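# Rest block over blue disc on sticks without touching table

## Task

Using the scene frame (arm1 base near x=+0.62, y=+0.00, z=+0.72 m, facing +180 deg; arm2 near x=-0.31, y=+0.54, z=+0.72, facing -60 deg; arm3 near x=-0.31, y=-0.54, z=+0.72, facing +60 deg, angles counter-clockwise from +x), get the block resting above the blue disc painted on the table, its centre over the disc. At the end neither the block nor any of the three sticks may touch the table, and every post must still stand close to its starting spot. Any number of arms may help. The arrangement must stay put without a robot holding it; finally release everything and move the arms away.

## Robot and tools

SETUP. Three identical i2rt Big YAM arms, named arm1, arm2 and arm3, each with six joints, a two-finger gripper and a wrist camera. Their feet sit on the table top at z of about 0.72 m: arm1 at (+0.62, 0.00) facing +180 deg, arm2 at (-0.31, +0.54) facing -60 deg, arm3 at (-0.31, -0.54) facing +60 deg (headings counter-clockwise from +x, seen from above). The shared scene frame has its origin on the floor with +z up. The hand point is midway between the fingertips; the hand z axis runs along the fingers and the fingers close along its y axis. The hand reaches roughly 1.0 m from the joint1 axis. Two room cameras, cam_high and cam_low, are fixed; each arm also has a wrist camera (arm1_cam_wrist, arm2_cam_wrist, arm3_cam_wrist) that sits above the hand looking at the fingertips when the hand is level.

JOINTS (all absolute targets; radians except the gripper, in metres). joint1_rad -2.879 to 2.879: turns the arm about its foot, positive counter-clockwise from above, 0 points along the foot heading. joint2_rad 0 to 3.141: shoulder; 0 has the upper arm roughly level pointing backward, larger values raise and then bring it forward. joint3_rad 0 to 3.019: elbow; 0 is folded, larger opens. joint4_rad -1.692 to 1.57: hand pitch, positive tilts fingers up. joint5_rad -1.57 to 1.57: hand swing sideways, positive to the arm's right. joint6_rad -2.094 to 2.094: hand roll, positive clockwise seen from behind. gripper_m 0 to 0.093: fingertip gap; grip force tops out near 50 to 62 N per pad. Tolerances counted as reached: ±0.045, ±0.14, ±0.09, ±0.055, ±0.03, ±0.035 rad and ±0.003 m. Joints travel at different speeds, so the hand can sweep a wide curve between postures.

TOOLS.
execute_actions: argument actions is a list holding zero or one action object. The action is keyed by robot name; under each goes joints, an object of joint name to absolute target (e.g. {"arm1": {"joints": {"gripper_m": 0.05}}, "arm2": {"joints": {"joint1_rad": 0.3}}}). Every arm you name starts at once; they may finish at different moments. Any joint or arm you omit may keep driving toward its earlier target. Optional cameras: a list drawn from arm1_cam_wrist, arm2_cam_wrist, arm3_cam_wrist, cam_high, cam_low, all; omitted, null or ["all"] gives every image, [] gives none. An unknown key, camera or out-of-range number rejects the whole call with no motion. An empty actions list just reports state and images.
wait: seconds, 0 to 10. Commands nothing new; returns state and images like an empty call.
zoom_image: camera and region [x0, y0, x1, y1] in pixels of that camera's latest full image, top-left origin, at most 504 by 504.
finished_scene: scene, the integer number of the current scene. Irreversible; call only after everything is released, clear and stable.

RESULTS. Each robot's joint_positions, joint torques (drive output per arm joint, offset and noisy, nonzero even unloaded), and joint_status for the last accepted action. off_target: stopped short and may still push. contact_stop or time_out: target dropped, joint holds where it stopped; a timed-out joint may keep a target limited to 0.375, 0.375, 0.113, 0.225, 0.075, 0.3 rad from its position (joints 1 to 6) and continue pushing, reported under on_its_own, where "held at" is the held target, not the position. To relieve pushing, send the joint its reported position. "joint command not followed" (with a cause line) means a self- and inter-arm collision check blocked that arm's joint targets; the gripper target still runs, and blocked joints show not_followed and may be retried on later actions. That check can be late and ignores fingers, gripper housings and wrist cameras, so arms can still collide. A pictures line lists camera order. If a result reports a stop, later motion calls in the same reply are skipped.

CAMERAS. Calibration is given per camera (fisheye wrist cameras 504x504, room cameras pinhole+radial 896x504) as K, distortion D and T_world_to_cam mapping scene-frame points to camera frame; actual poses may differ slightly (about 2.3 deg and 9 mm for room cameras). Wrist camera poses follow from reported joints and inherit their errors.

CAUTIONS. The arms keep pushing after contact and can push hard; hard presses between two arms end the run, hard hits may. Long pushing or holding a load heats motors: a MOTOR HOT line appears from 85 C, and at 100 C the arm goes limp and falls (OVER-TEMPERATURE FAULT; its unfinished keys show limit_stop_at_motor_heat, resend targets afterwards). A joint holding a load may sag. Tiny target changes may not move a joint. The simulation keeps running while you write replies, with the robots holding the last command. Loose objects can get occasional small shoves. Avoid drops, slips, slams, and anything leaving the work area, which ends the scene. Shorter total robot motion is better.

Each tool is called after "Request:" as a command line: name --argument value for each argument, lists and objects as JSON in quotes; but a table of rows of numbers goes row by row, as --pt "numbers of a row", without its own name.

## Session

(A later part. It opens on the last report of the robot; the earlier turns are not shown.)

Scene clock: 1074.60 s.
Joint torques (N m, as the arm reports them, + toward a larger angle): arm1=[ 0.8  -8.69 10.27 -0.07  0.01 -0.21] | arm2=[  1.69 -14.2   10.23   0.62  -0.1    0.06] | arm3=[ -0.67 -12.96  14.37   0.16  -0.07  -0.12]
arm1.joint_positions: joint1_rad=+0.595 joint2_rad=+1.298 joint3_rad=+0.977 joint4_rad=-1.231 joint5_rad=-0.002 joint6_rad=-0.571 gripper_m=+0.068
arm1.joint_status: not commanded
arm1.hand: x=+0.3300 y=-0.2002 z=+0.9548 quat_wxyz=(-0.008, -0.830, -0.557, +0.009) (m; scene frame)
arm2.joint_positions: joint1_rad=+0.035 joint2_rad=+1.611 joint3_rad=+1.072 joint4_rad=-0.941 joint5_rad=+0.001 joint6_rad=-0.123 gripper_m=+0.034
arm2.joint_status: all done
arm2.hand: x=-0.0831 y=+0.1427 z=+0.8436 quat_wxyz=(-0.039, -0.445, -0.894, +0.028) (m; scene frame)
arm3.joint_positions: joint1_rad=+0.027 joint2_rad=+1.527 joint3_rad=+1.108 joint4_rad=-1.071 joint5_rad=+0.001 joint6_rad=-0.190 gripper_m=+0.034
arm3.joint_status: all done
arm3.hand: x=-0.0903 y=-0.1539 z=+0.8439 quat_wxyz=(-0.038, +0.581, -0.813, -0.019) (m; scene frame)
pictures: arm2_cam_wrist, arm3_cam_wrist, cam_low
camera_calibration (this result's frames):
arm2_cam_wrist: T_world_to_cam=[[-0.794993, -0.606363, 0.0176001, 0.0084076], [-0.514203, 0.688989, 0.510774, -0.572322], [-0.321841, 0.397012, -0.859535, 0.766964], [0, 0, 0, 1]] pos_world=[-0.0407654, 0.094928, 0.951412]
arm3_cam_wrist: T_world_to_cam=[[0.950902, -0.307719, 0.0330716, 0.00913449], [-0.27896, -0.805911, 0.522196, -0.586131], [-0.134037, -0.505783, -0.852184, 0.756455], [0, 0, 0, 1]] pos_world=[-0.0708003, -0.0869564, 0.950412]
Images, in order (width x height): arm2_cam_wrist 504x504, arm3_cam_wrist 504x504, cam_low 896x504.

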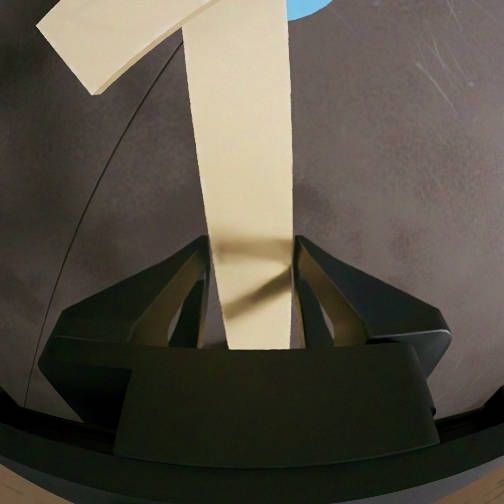

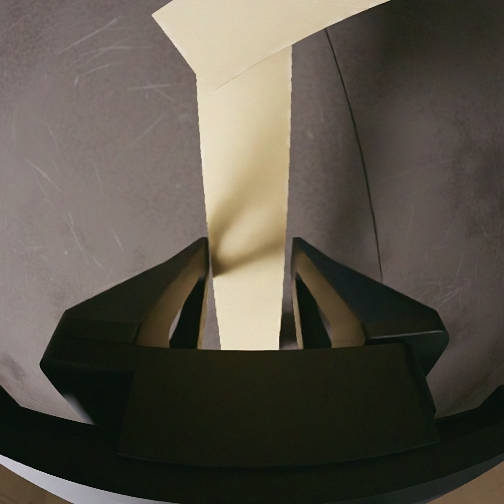

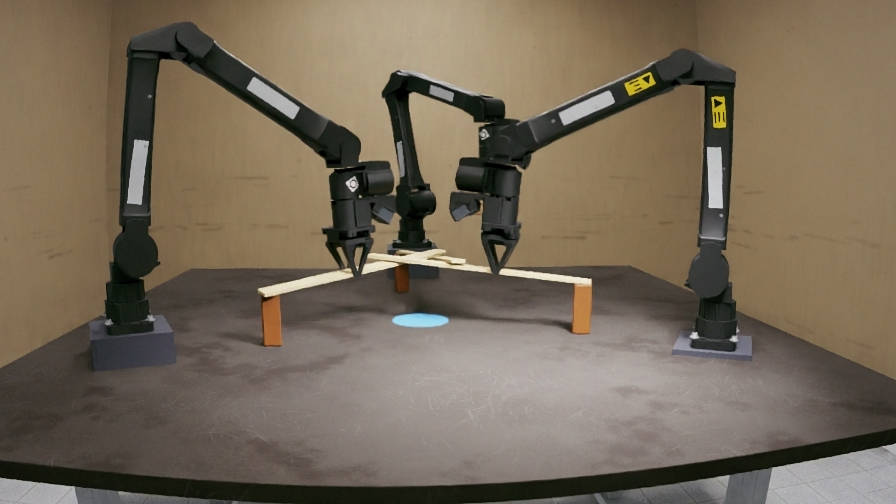

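Request:
execute_actions --actions '[{"arm3":{"joints":{"gripper_m":0.06}},"arm2":{"joints":{"gripper_m":0.06}}}]' --cameras '["cam_low","arm2_cam_wrist","cam_high"]'

Request:
zoom_image --camera "cam_high" --region '[370, 250, 440, 305]'

Request:
zoom_image --camera "cam_low" --region '[240, 260, 360, 350]'

Scene clock: 1084.77 s.
Joint torques (N m, as the arm reports them, + toward a larger angle): arm1=[ 0.97 -8.74 10.34 -0.1   0.01 -0.2 ] | arm2=[  1.7  -14.01  10.28   0.65  -0.09   0.07] | arm3=[ -0.51 -12.95  14.39   0.19  -0.07  -0.12]
arm1.joint_positions: joint1_rad=+0.595 joint2_rad=+1.298 joint3_rad=+0.977 joint4_rad=-1.231 joint5_rad=-0.002 joint6_rad=-0.571 gripper_m=+0.068
arm1.joint_status: not commanded
arm1.hand: x=+0.3300 y=-0.2002 z=+0.9548 quat_wxyz=(-0.008, -0.830, -0.557, +0.009) (m; scene frame)
arm2.joint_positions: joint1_rad=+0.035 joint2_rad=+1.611 joint3_rad=+1.072 joint4_rad=-0.941 joint5_rad=+0.001 joint6_rad=-0.123 gripper_m=+0.060
arm2.joint_status: all done
arm2.hand: x=-0.0831 y=+0.1427 z=+0.8436 quat_wxyz=(-0.039, -0.445, -0.894, +0.028) (m; scene frame)
arm3.joint_positions: joint1_rad=+0.027 joint2_rad=+1.527 joint3_rad=+1.108 joint4_rad=-1.071 joint5_rad=+0.001 joint6_rad=-0.190 gripper_m=+0.060
arm3.joint_status: all done
arm3.hand: x=-0.0903 y=-0.1539 z=+0.8439 quat_wxyz=(-0.038, +0.581, -0.813, -0.019) (m; scene frame)
pictures: arm2_cam_wrist, cam_high, cam_low
camera_calibration (this result's frames):
arm2_cam_wrist: T_world_to_cam=[[-0.794993, -0.606363, 0.0176001, 0.0084076], [-0.514203, 0.688989, 0.510774, -0.572322], [-0.321841, 0.397012, -0.859535, 0.766964], [0, 0, 0, 1]] pos_world=[-0.0407654, 0.094928, 0.951412]
Images, in order (width x height): arm2_cam_wrist 504x504, cam_high 896x504, cam_low 896x504.

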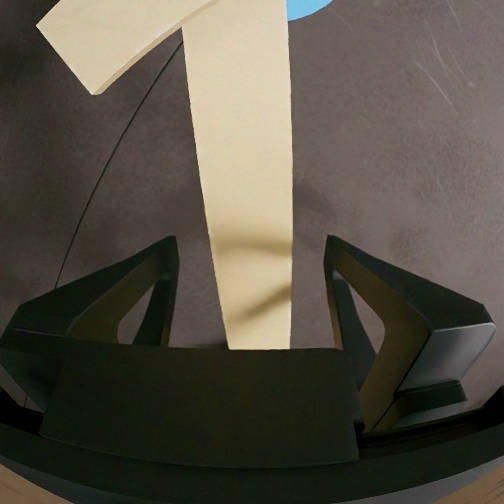

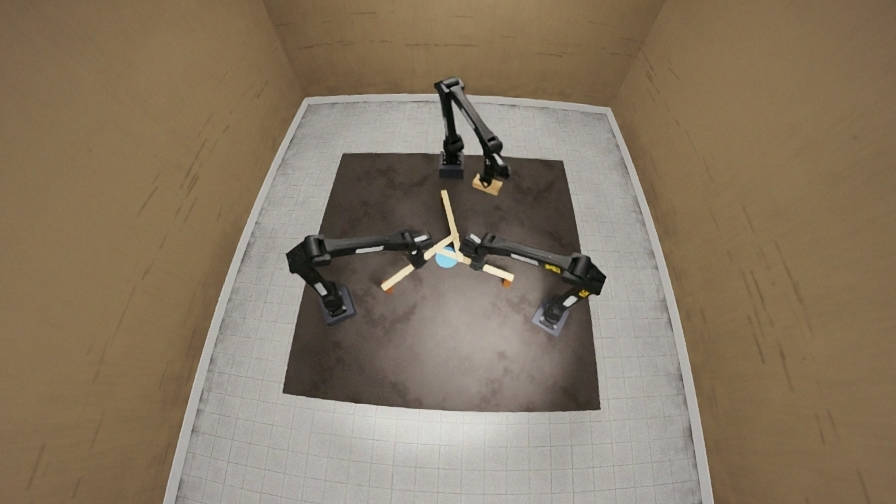

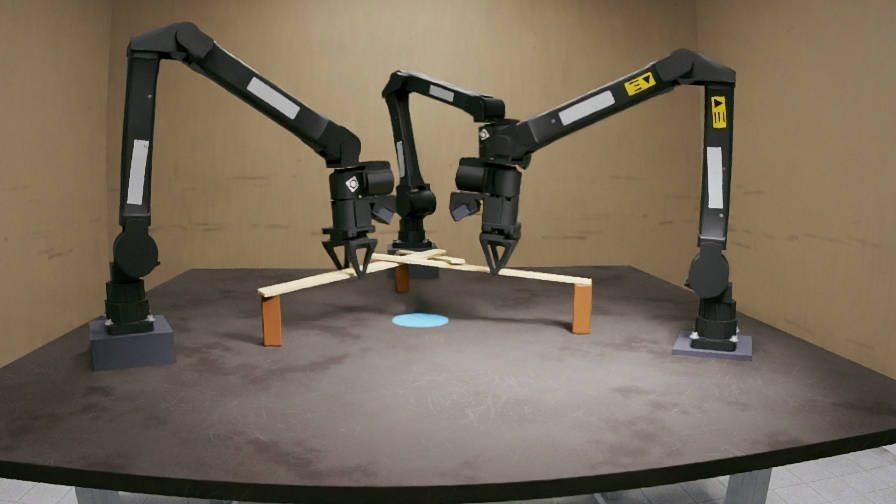

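Region (370, 250, 440, 305) of cam_high's 896x504 image, scaled by 7.200, with more detail than that image has; it fills the top 396 rows of this view, and the rest is white.

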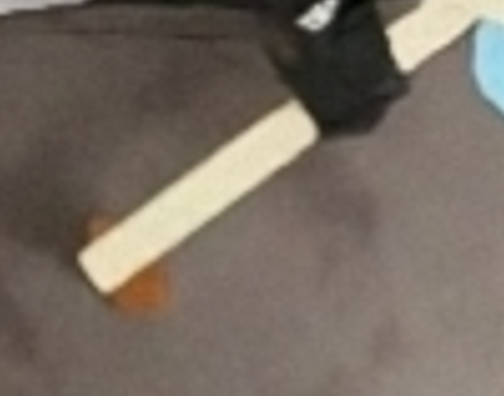

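Region (240, 260, 360, 350) of cam_low's 896x504 image, scaled by 4.200, with more detail than that image has; it fills the top 378 rows of this view, and the rest is white.

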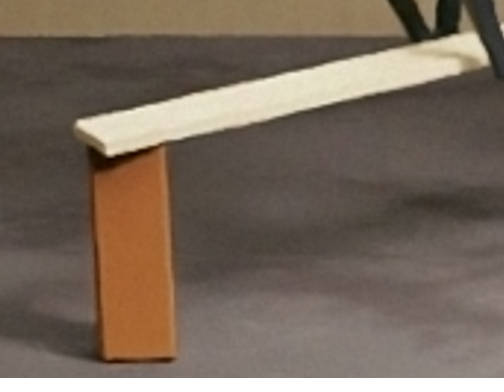

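Request:
execute_actions --actions '[{"arm3":{"joints":{"joint2_rad":0.5}},"arm2":{"joints":{"joint2_rad":0.5}},"arm1":{"joints":{"joint1_rad":-0.005,"joint3_rad":1.81,"joint4_rad":-1.41,"joint6_rad":-0.17}}}]' --cameras '["cam_high"]'

Request:
zoom_image --camera "cam_high" --region '[370, 180, 530, 305]'

Request:
execute_actions --actions '[{"arm1":{"joints":{"joint2_rad":1.89}}}]' --cameras '["cam_high","cam_low","arm1_cam_wrist"]'

Scene clock: 1094.80 s.
Joint torques (N m, as the arm reports them, + toward a larger angle): arm1=[  0.58 -10.31  13.02   1.28  -0.07   0.01] | arm2=[ 1.78  2.62  9.64  1.93 -0.09  0.08] | arm3=[-0.61  0.74 11.75  1.76 -0.06 -0.11]
arm1.joint_positions: joint1_rad=-0.008 joint2_rad=+1.318 joint3_rad=+1.750 joint4_rad=-1.409 joint5_rad=+0.001 joint6_rad=-0.180 gripper_m=+0.068
arm1.joint_status: all done
arm1.hand: x=+0.1382 y=+0.0023 z=+1.2740 quat_wxyz=(+0.020, -0.953, -0.088, +0.288) (m; scene frame)
arm2.joint_positions: joint1_rad=+0.035 joint2_rad=+0.492 joint3_rad=+1.093 joint4_rad=-0.941 joint5_rad=+0.001 joint6_rad=-0.123 gripper_m=+0.060
arm2.joint_status: all done
arm2.hand: x=-0.1769 y=+0.3083 z=+1.2804 quat_wxyz=(-0.482, -0.363, -0.730, +0.322) (m; scene frame)
arm3.joint_positions: joint1_rad=+0.027 joint2_rad=+0.498 joint3_rad=+1.142 joint4_rad=-1.071 joint5_rad=+0.001 joint6_rad=-0.190 gripper_m=+0.060
arm3.joint_status: all done
arm3.hand: x=-0.1847 y=-0.3216 z=+1.2306 quat_wxyz=(-0.493, +0.488, -0.684, -0.228) (m; scene frame)
pictures: cam_high
Images, in order (width x height): cam_high 896x504.

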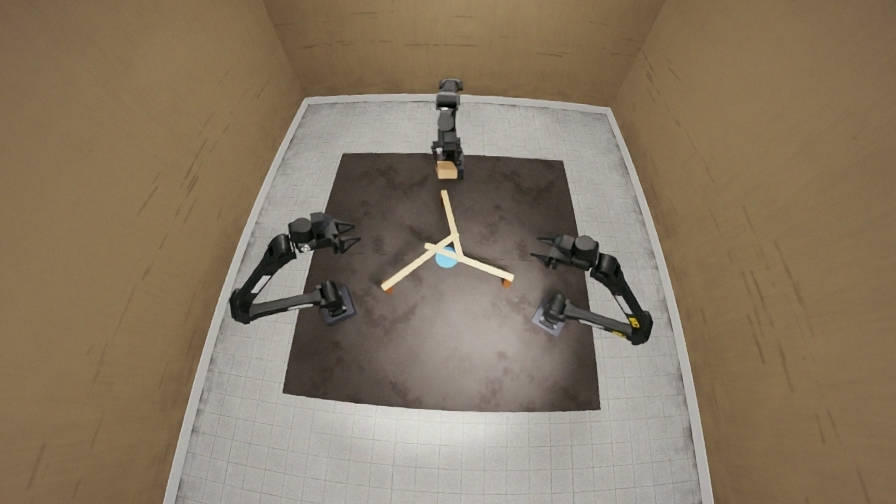

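Region (370, 180, 530, 305) of cam_high's 896x504 image, scaled by 3.150, with more detail than that image has; it fills the top 394 rows of this view, and the rest is white.

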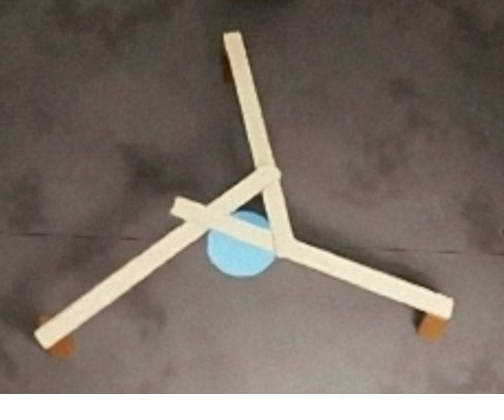

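Scene clock: 1096.47 s.
Joint torques (N m, as the arm reports them, + toward a larger angle): arm1=[  0.9  -19.32  11.45   0.22  -0.07   0.02] | arm2=[ 1.65  2.65  9.67  1.94 -0.09  0.07] | arm3=[-0.55  0.65 11.71  1.74 -0.06 -0.11]
arm1.joint_positions: joint1_rad=-0.008 joint2_rad=+1.932 joint3_rad=+1.763 joint4_rad=-1.410 joint5_rad=+0.001 joint6_rad=-0.180 gripper_m=+0.068
arm1.joint_status: all done
arm1.hand: x=+0.0248 y=-0.0022 z=+0.9532 quat_wxyz=(-0.006, -0.996, -0.094, -0.008) (m; scene frame)
arm2.joint_positions: joint1_rad=+0.035 joint2_rad=+0.492 joint3_rad=+1.093 joint4_rad=-0.941 joint5_rad=+0.001 joint6_rad=-0.123 gripper_m=+0.060
arm2.joint_status: not commanded
arm2.hand: x=-0.1769 y=+0.3083 z=+1.2804 quat_wxyz=(-0.482, -0.363, -0.730, +0.322) (m; scene frame)
arm3.joint_positions: joint1_rad=+0.027 joint2_rad=+0.498 joint3_rad=+1.142 joint4_rad=-1.071 joint5_rad=+0.001 joint6_rad=-0.190 gripper_m=+0.060
arm3.joint_status: not commanded
arm3.hand: x=-0.1847 y=-0.3216 z=+1.2306 quat_wxyz=(-0.493, +0.488, -0.684, -0.228) (m; scene frame)
pictures: arm1_cam_wrist, cam_high, cam_low
camera_calibration (this result's frames):
arm1_cam_wrist: T_world_to_cam=[[-0.193865, 0.980916, -0.0148472, 0.0208902], [0.779119, 0.163144, 0.605275, -0.592217], [0.596146, 0.105774, -0.795878, 0.86367], [0, 0, 0, 1]] pos_world=[-0.049417, -0.0152288, 1.04614]
Images, in order (width x height): arm1_cam_wrist 504x504, cam_high 896x504, cam_low 896x504.

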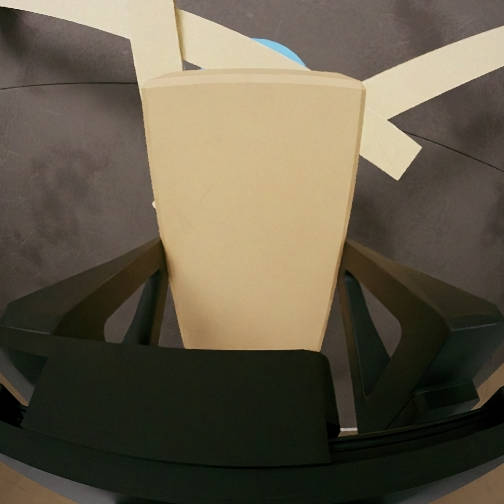

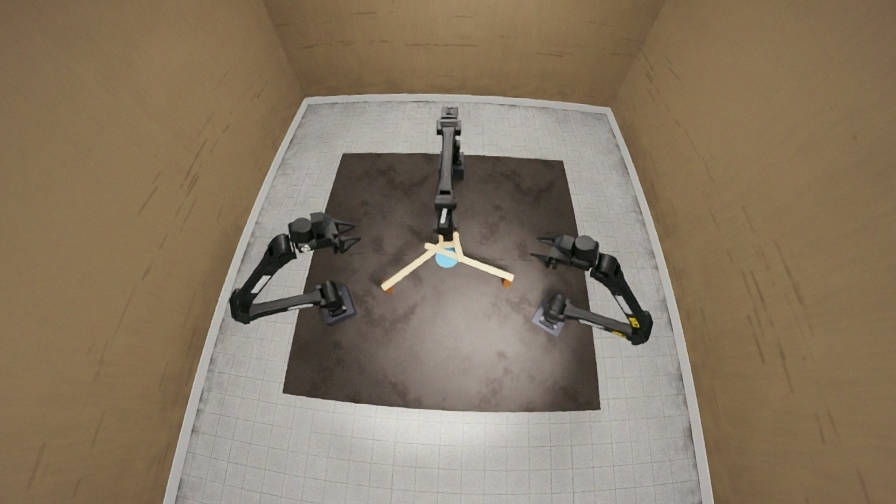

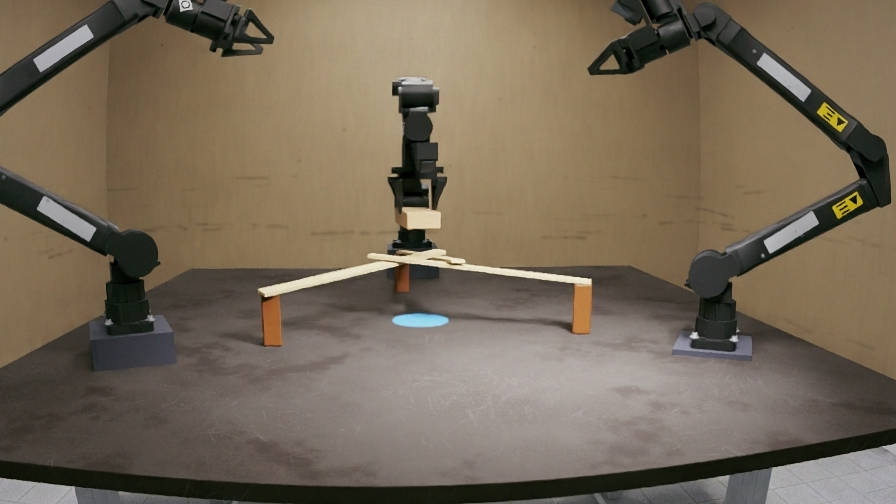

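Request:
execute_actions --actions '[{"arm1":{"joints":{"joint1_rad":0.03,"joint2_rad":1.965,"joint4_rad":-1.315,"joint3_rad":1.82}}}]' --cameras '["cam_high","cam_low","arm1_cam_wrist"]'

Request:
zoom_image --camera "cam_low" --region '[350, 200, 500, 340]'

Scene clock: 1106.10 s.
Joint torques (N m, as the arm reports them, + toward a larger angle): arm1=[  0.8  -18.63  12.13   0.81  -0.08   0.01] | arm2=[ 1.86  2.48  9.69  1.94 -0.1   0.07] | arm3=[-0.69  0.83 11.7   1.74 -0.07 -0.11]
arm1.joint_positions: joint1_rad=+0.023 joint2_rad=+1.977 joint3_rad=+1.763 joint4_rad=-1.327 joint5_rad=+0.001 joint6_rad=-0.179 gripper_m=+0.068
arm1.joint_status: all done
arm1.hand: x=+0.0048 y=-0.0218 z=+0.9272 quat_wxyz=(-0.004, -0.994, -0.109, +0.011) (m; scene frame)
arm2.joint_positions: joint1_rad=+0.035 joint2_rad=+0.492 joint3_rad=+1.093 joint4_rad=-0.941 joint5_rad=+0.001 joint6_rad=-0.123 gripper_m=+0.060
arm2.joint_status: not commanded
arm2.hand: x=-0.1769 y=+0.3083 z=+1.2804 quat_wxyz=(-0.482, -0.363, -0.730, +0.322) (m; scene frame)
arm3.joint_positions: joint1_rad=+0.027 joint2_rad=+0.498 joint3_rad=+1.142 joint4_rad=-1.071 joint5_rad=+0.001 joint6_rad=-0.190 gripper_m=+0.060
arm3.joint_status: not commanded
arm3.hand: x=-0.1847 y=-0.3216 z=+1.2306 quat_wxyz=(-0.493, +0.488, -0.684, -0.228) (m; scene frame)
pictures: arm1_cam_wrist, cam_high, cam_low
camera_calibration (this result's frames):
arm1_cam_wrist: T_world_to_cam=[[-0.224092, 0.974535, -0.00803456, 0.0296016], [0.796261, 0.187839, 0.575052, -0.529218], [0.561918, 0.122467, -0.818077, 0.87811], [0, 0, 0, 1]] pos_world=[-0.0653964, -0.0369793, 1.02293]
Images, in order (width x height): arm1_cam_wrist 504x504, cam_high 896x504, cam_low 896x504.

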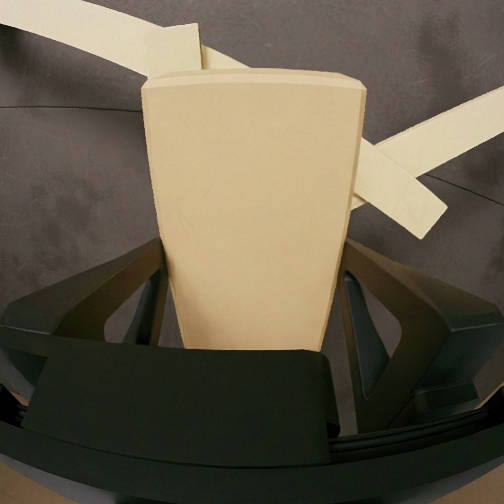

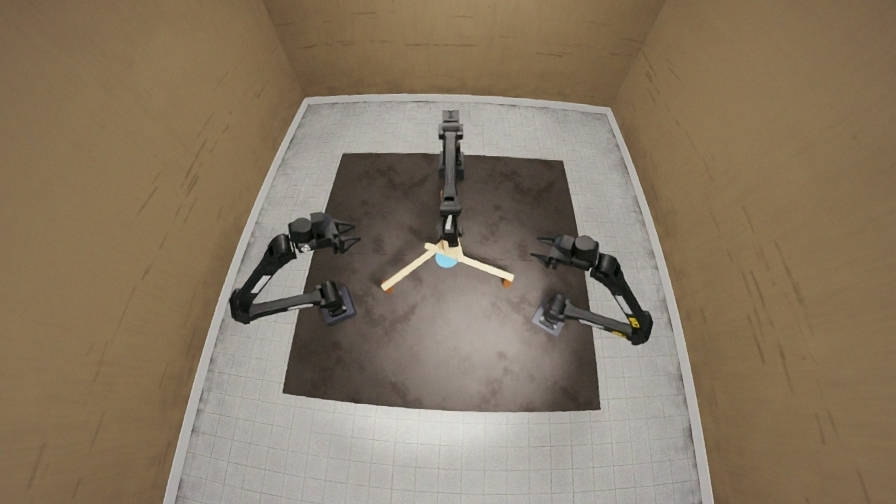

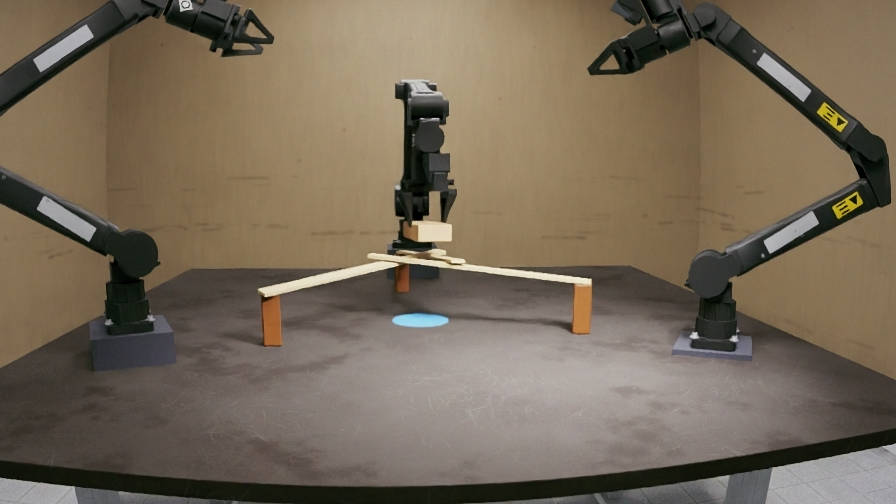

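Region (350, 200, 500, 340) of cam_low's 896x504 image, scaled by 3.360, with more detail than that image has; it fills the top 470 rows of this view, and the rest is white.

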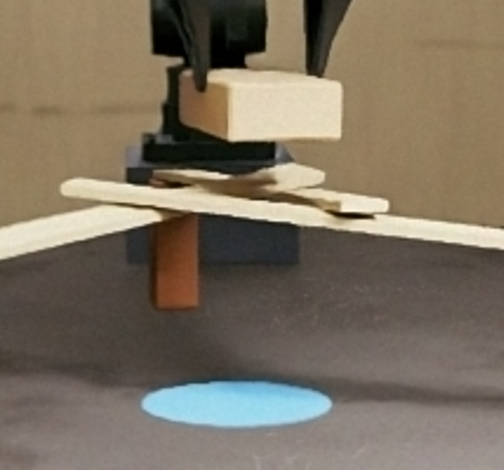

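Request:
execute_actions --actions '[{"arm1":{"joints":{"joint2_rad":2.005}}}]' --cameras '["cam_low","arm1_cam_wrist"]'

Request:
zoom_image --camera "cam_low" --region '[350, 200, 500, 340]'

Scene clock: 1113.17 s.
Joint torques (N m, as the arm reports them, + toward a larger angle): arm1=[  1.   -18.26  12.19   0.74  -0.07   0.02] | arm2=[ 1.79  2.63  9.72  1.93 -0.08  0.08] | arm3=[-0.67  0.72 11.75  1.78 -0.06 -0.11]
arm1.joint_positions: joint1_rad=+0.023 joint2_rad=+2.015 joint3_rad=+1.763 joint4_rad=-1.326 joint5_rad=+0.001 joint6_rad=-0.179 gripper_m=+0.068
arm1.joint_status: all done
arm1.hand: x=+0.0053 y=-0.0220 z=+0.9048 quat_wxyz=(-0.006, -0.994, -0.109, -0.008) (m; scene frame)
arm2.joint_positions: joint1_rad=+0.035 joint2_rad=+0.492 joint3_rad=+1.093 joint4_rad=-0.941 joint5_rad=+0.001 joint6_rad=-0.123 gripper_m=+0.060
arm2.joint_status: not commanded
arm2.hand: x=-0.1769 y=+0.3083 z=+1.2804 quat_wxyz=(-0.482, -0.363, -0.730, +0.322) (m; scene frame)
arm3.joint_positions: joint1_rad=+0.027 joint2_rad=+0.498 joint3_rad=+1.142 joint4_rad=-1.071 joint5_rad=+0.001 joint6_rad=-0.190 gripper_m=+0.060
arm3.joint_status: not commanded
arm3.hand: x=-0.1847 y=-0.3216 z=+1.2306 quat_wxyz=(-0.493, +0.488, -0.684, -0.228) (m; scene frame)
pictures: arm1_cam_wrist, cam_low
camera_calibration (this result's frames):
arm1_cam_wrist: T_world_to_cam=[[-0.224084, 0.974457, -0.0148507, 0.035945], [0.774606, 0.187332, 0.604062, -0.542913], [0.591415, 0.123857, -0.796799, 0.840139], [0, 0, 0, 1]] pos_world=[-0.0682716, -0.0373787, 0.997909]
Images, in order (width x height): arm1_cam_wrist 504x504, cam_low 896x504.

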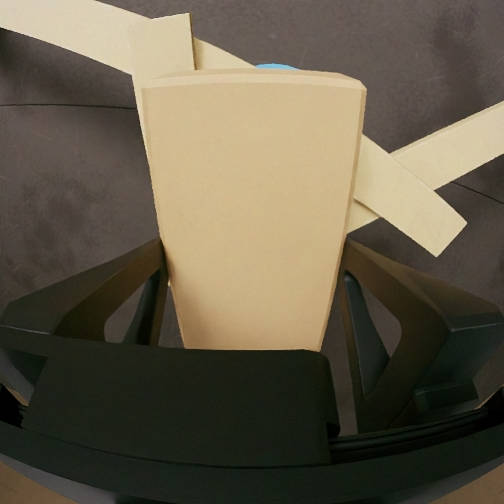

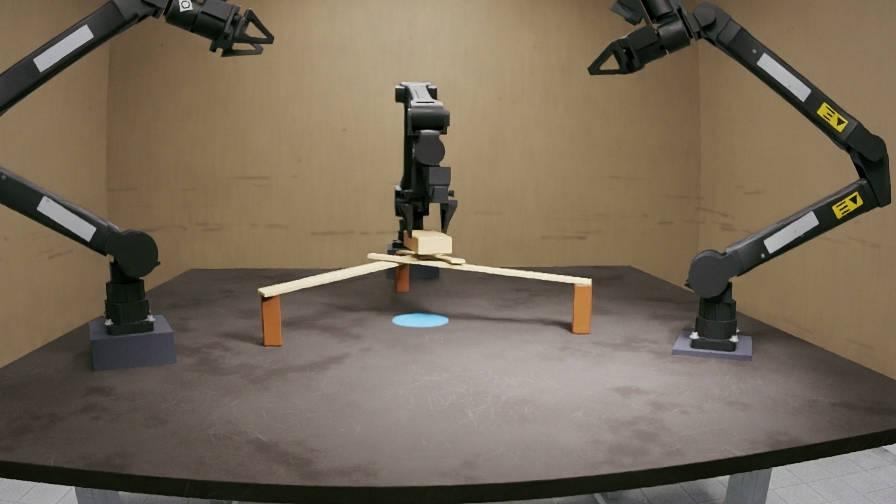

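Region (350, 200, 500, 340) of cam_low's 896x504 image, scaled by 3.360, with more detail than that image has; it fills the top 470 rows of this view, and the rest is white.

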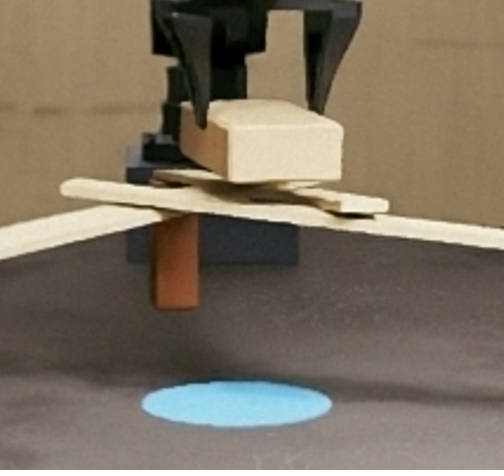

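Request:
execute_actions --actions '[{"arm1":{"joints":{"joint2_rad":2.02}}}]' --cameras '["cam_low"]'

Request:
zoom_image --camera "cam_low" --region '[350, 200, 500, 340]'

Scene clock: 1119.33 s.
Joint torques (N m, as the arm reports them, + toward a larger angle): arm1=[  1.11 -17.78  12.01   0.79  -0.06   0.02] | arm2=[ 1.8   2.45  9.71  1.95 -0.09  0.06] | arm3=[-0.57  0.68 11.73  1.73 -0.06 -0.11]
arm1.joint_positions: joint1_rad=+0.023 joint2_rad=+2.020 joint3_rad=+1.763 joint4_rad=-1.326 joint5_rad=+0.001 joint6_rad=-0.179 gripper_m=+0.068
arm1.joint_status: all done
arm1.hand: x=+0.0055 y=-0.0221 z=+0.9017 quat_wxyz=(-0.006, -0.994, -0.109, -0.010) (m; scene frame)
arm2.joint_positions: joint1_rad=+0.035 joint2_rad=+0.492 joint3_rad=+1.093 joint4_rad=-0.941 joint5_rad=+0.001 joint6_rad=-0.123 gripper_m=+0.060
arm2.joint_status: not commanded
arm2.hand: x=-0.1769 y=+0.3083 z=+1.2804 quat_wxyz=(-0.482, -0.363, -0.730, +0.322) (m; scene frame)
arm3.joint_positions: joint1_rad=+0.027 joint2_rad=+0.498 joint3_rad=+1.142 joint4_rad=-1.071 joint5_rad=+0.001 joint6_rad=-0.190 gripper_m=+0.060
arm3.joint_status: not commanded
arm3.hand: x=-0.1847 y=-0.3216 z=+1.2306 quat_wxyz=(-0.493, +0.488, -0.684, -0.228) (m; scene frame)
pictures: cam_low
Images, in order (width x height): cam_low 896x504.

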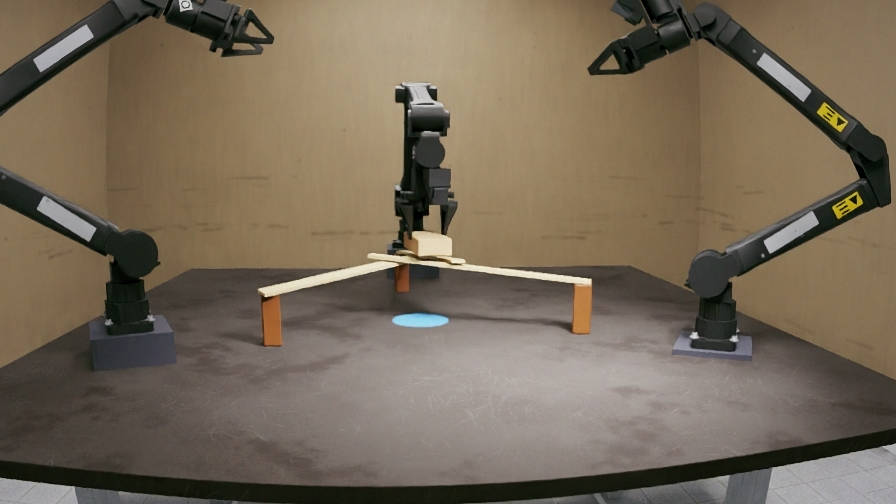

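Region (350, 200, 500, 340) of cam_low's 896x504 image, scaled by 3.360, with more detail than that image has; it fills the top 470 rows of this view, and the rest is white.

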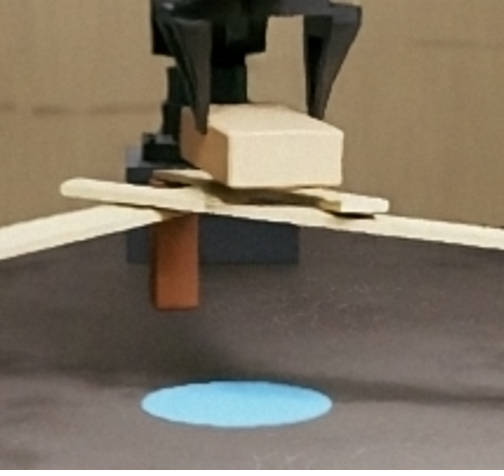

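Request:
execute_actions --actions '[{"arm1":{"joints":{"joint2_rad":2.027}}}]' --cameras '[]'

Request:
execute_actions --actions '[{"arm1":{"joints":{"gripper_m":0.09}}}]' --cameras '["cam_low"]'

Request:
execute_actions --actions '[{"arm1":{"joints":{"joint2_rad":1.1}}}]' --cameras '["cam_low","cam_high"]'

Request:
zoom_image --camera "cam_high" --region '[370, 180, 530, 305]'

Scene clock: 1126.40 s.
Joint torques (N m, as the arm reports them, + toward a larger angle): arm1=[  0.96 -17.89  12.09   0.78  -0.08   0.01] | arm2=[ 1.78  2.6   9.66  1.91 -0.09  0.07] | arm3=[-0.51  0.77 11.75  1.77 -0.06 -0.1 ]
arm1.joint_positions: joint1_rad=+0.023 joint2_rad=+2.027 joint3_rad=+1.763 joint4_rad=-1.326 joint5_rad=+0.001 joint6_rad=-0.179 gripper_m=+0.068
arm1.joint_status: all done
arm1.hand: x=+0.0058 y=-0.0221 z=+0.8974 quat_wxyz=(-0.006, -0.994, -0.109, -0.014) (m; scene frame)
arm2.joint_positions: joint1_rad=+0.035 joint2_rad=+0.492 joint3_rad=+1.093 joint4_rad=-0.941 joint5_rad=+0.001 joint6_rad=-0.123 gripper_m=+0.060
arm2.joint_status: not commanded
arm2.hand: x=-0.1769 y=+0.3083 z=+1.2804 quat_wxyz=(-0.482, -0.363, -0.730, +0.322) (m; scene frame)
arm3.joint_positions: joint1_rad=+0.027 joint2_rad=+0.498 joint3_rad=+1.142 joint4_rad=-1.071 joint5_rad=+0.001 joint6_rad=-0.190 gripper_m=+0.060
arm3.joint_status: not commanded
arm3.hand: x=-0.1847 y=-0.3216 z=+1.2306 quat_wxyz=(-0.493, +0.488, -0.684, -0.228) (m; scene frame)
pictures: none
No camera images: the call's "cameras" was empty. Leave "cameras" out to get every camera's image.

Scene clock: 1126.93 s.
Joint torques (N m, as the arm reports them, + toward a larger angle): arm1=[  0.86 -18.    11.95   0.76  -0.08   0.  ] | arm2=[ 1.79  2.61  9.69  1.97 -0.09  0.07] | arm3=[-0.49  0.89 11.73  1.76 -0.06 -0.11]
arm1.joint_positions: joint1_rad=+0.023 joint2_rad=+2.027 joint3_rad=+1.766 joint4_rad=-1.326 joint5_rad=+0.001 joint6_rad=-0.179 gripper_m=+0.090
arm1.joint_status: all done
arm1.hand: x=+0.0047 y=-0.0221 z=+0.8985 quat_wxyz=(-0.006, -0.994, -0.109, -0.012) (m; scene frame)
arm2.joint_positions: joint1_rad=+0.035 joint2_rad=+0.492 joint3_rad=+1.093 joint4_rad=-0.941 joint5_rad=+0.001 joint6_rad=-0.123 gripper_m=+0.060
arm2.joint_status: not commanded
arm2.hand: x=-0.1769 y=+0.3083 z=+1.2804 quat_wxyz=(-0.482, -0.363, -0.730, +0.322) (m; scene frame)
arm3.joint_positions: joint1_rad=+0.027 joint2_rad=+0.498 joint3_rad=+1.142 joint4_rad=-1.071 joint5_rad=+0.001 joint6_rad=-0.190 gripper_m=+0.060
arm3.joint_status: not commanded
arm3.hand: x=-0.1847 y=-0.3216 z=+1.2306 quat_wxyz=(-0.493, +0.488, -0.684, -0.228) (m; scene frame)
pictures: cam_low
Images, in order (width x height): cam_low 896x504.

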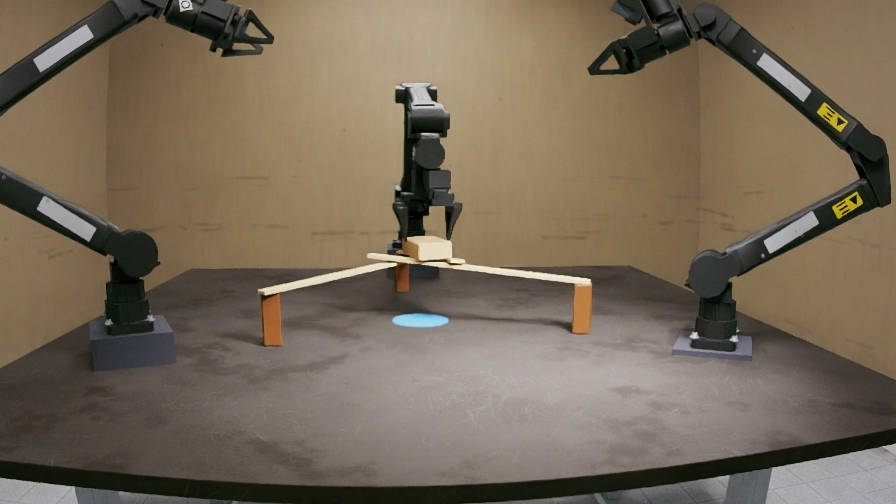

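Scene clock: 1128.87 s.
Joint torques (N m, as the arm reports them, + toward a larger angle): arm1=[ 0.81 -7.31  8.51  2.04 -0.07  0.03] | arm2=[ 1.88  2.6   9.67  1.93 -0.09  0.08] | arm3=[-0.6   0.81 11.72  1.73 -0.06 -0.11]
arm1.joint_positions: joint1_rad=+0.023 joint2_rad=+1.114 joint3_rad=+1.805 joint4_rad=-1.321 joint5_rad=+0.001 joint6_rad=-0.179 gripper_m=+0.090
arm1.joint_status: all done
arm1.hand: x=+0.2059 y=-0.0085 z=+1.4033 quat_wxyz=(+0.027, -0.888, -0.094, +0.449) (m; scene frame)
arm2.joint_positions: joint1_rad=+0.035 joint2_rad=+0.492 joint3_rad=+1.093 joint4_rad=-0.941 joint5_rad=+0.001 joint6_rad=-0.123 gripper_m=+0.060
arm2.joint_status: not commanded
arm2.hand: x=-0.1769 y=+0.3083 z=+1.2804 quat_wxyz=(-0.482, -0.363, -0.730, +0.322) (m; scene frame)
arm3.joint_positions: joint1_rad=+0.027 joint2_rad=+0.498 joint3_rad=+1.142 joint4_rad=-1.071 joint5_rad=+0.001 joint6_rad=-0.190 gripper_m=+0.060
arm3.joint_status: not commanded
arm3.hand: x=-0.1847 y=-0.3216 z=+1.2306 quat_wxyz=(-0.493, +0.488, -0.684, -0.228) (m; scene frame)
pictures: cam_high, cam_low
Images, in order (width x height): cam_high 896x504, cam_low 896x504.

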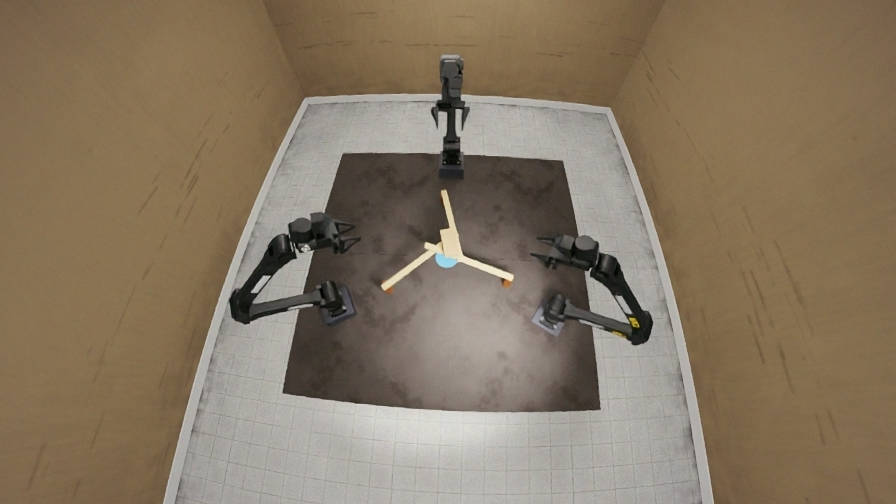

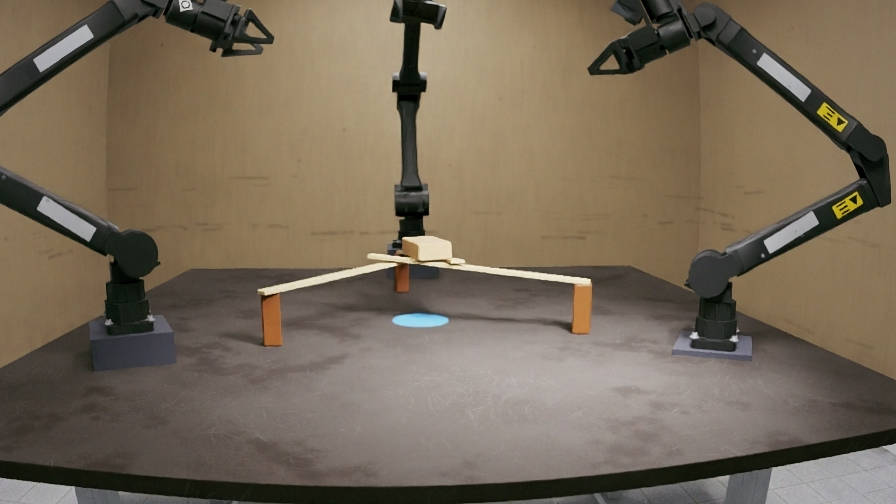

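Region (370, 180, 530, 305) of cam_high's 896x504 image, scaled by 3.150, with more detail than that image has; it fills the top 394 rows of this view, and the rest is white.

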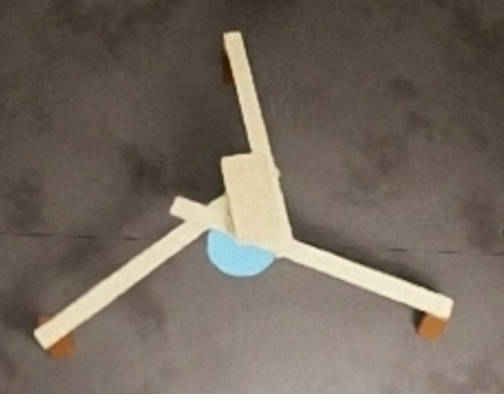

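Request:
finished_scene --scene 1

The scene is finished: the task was done.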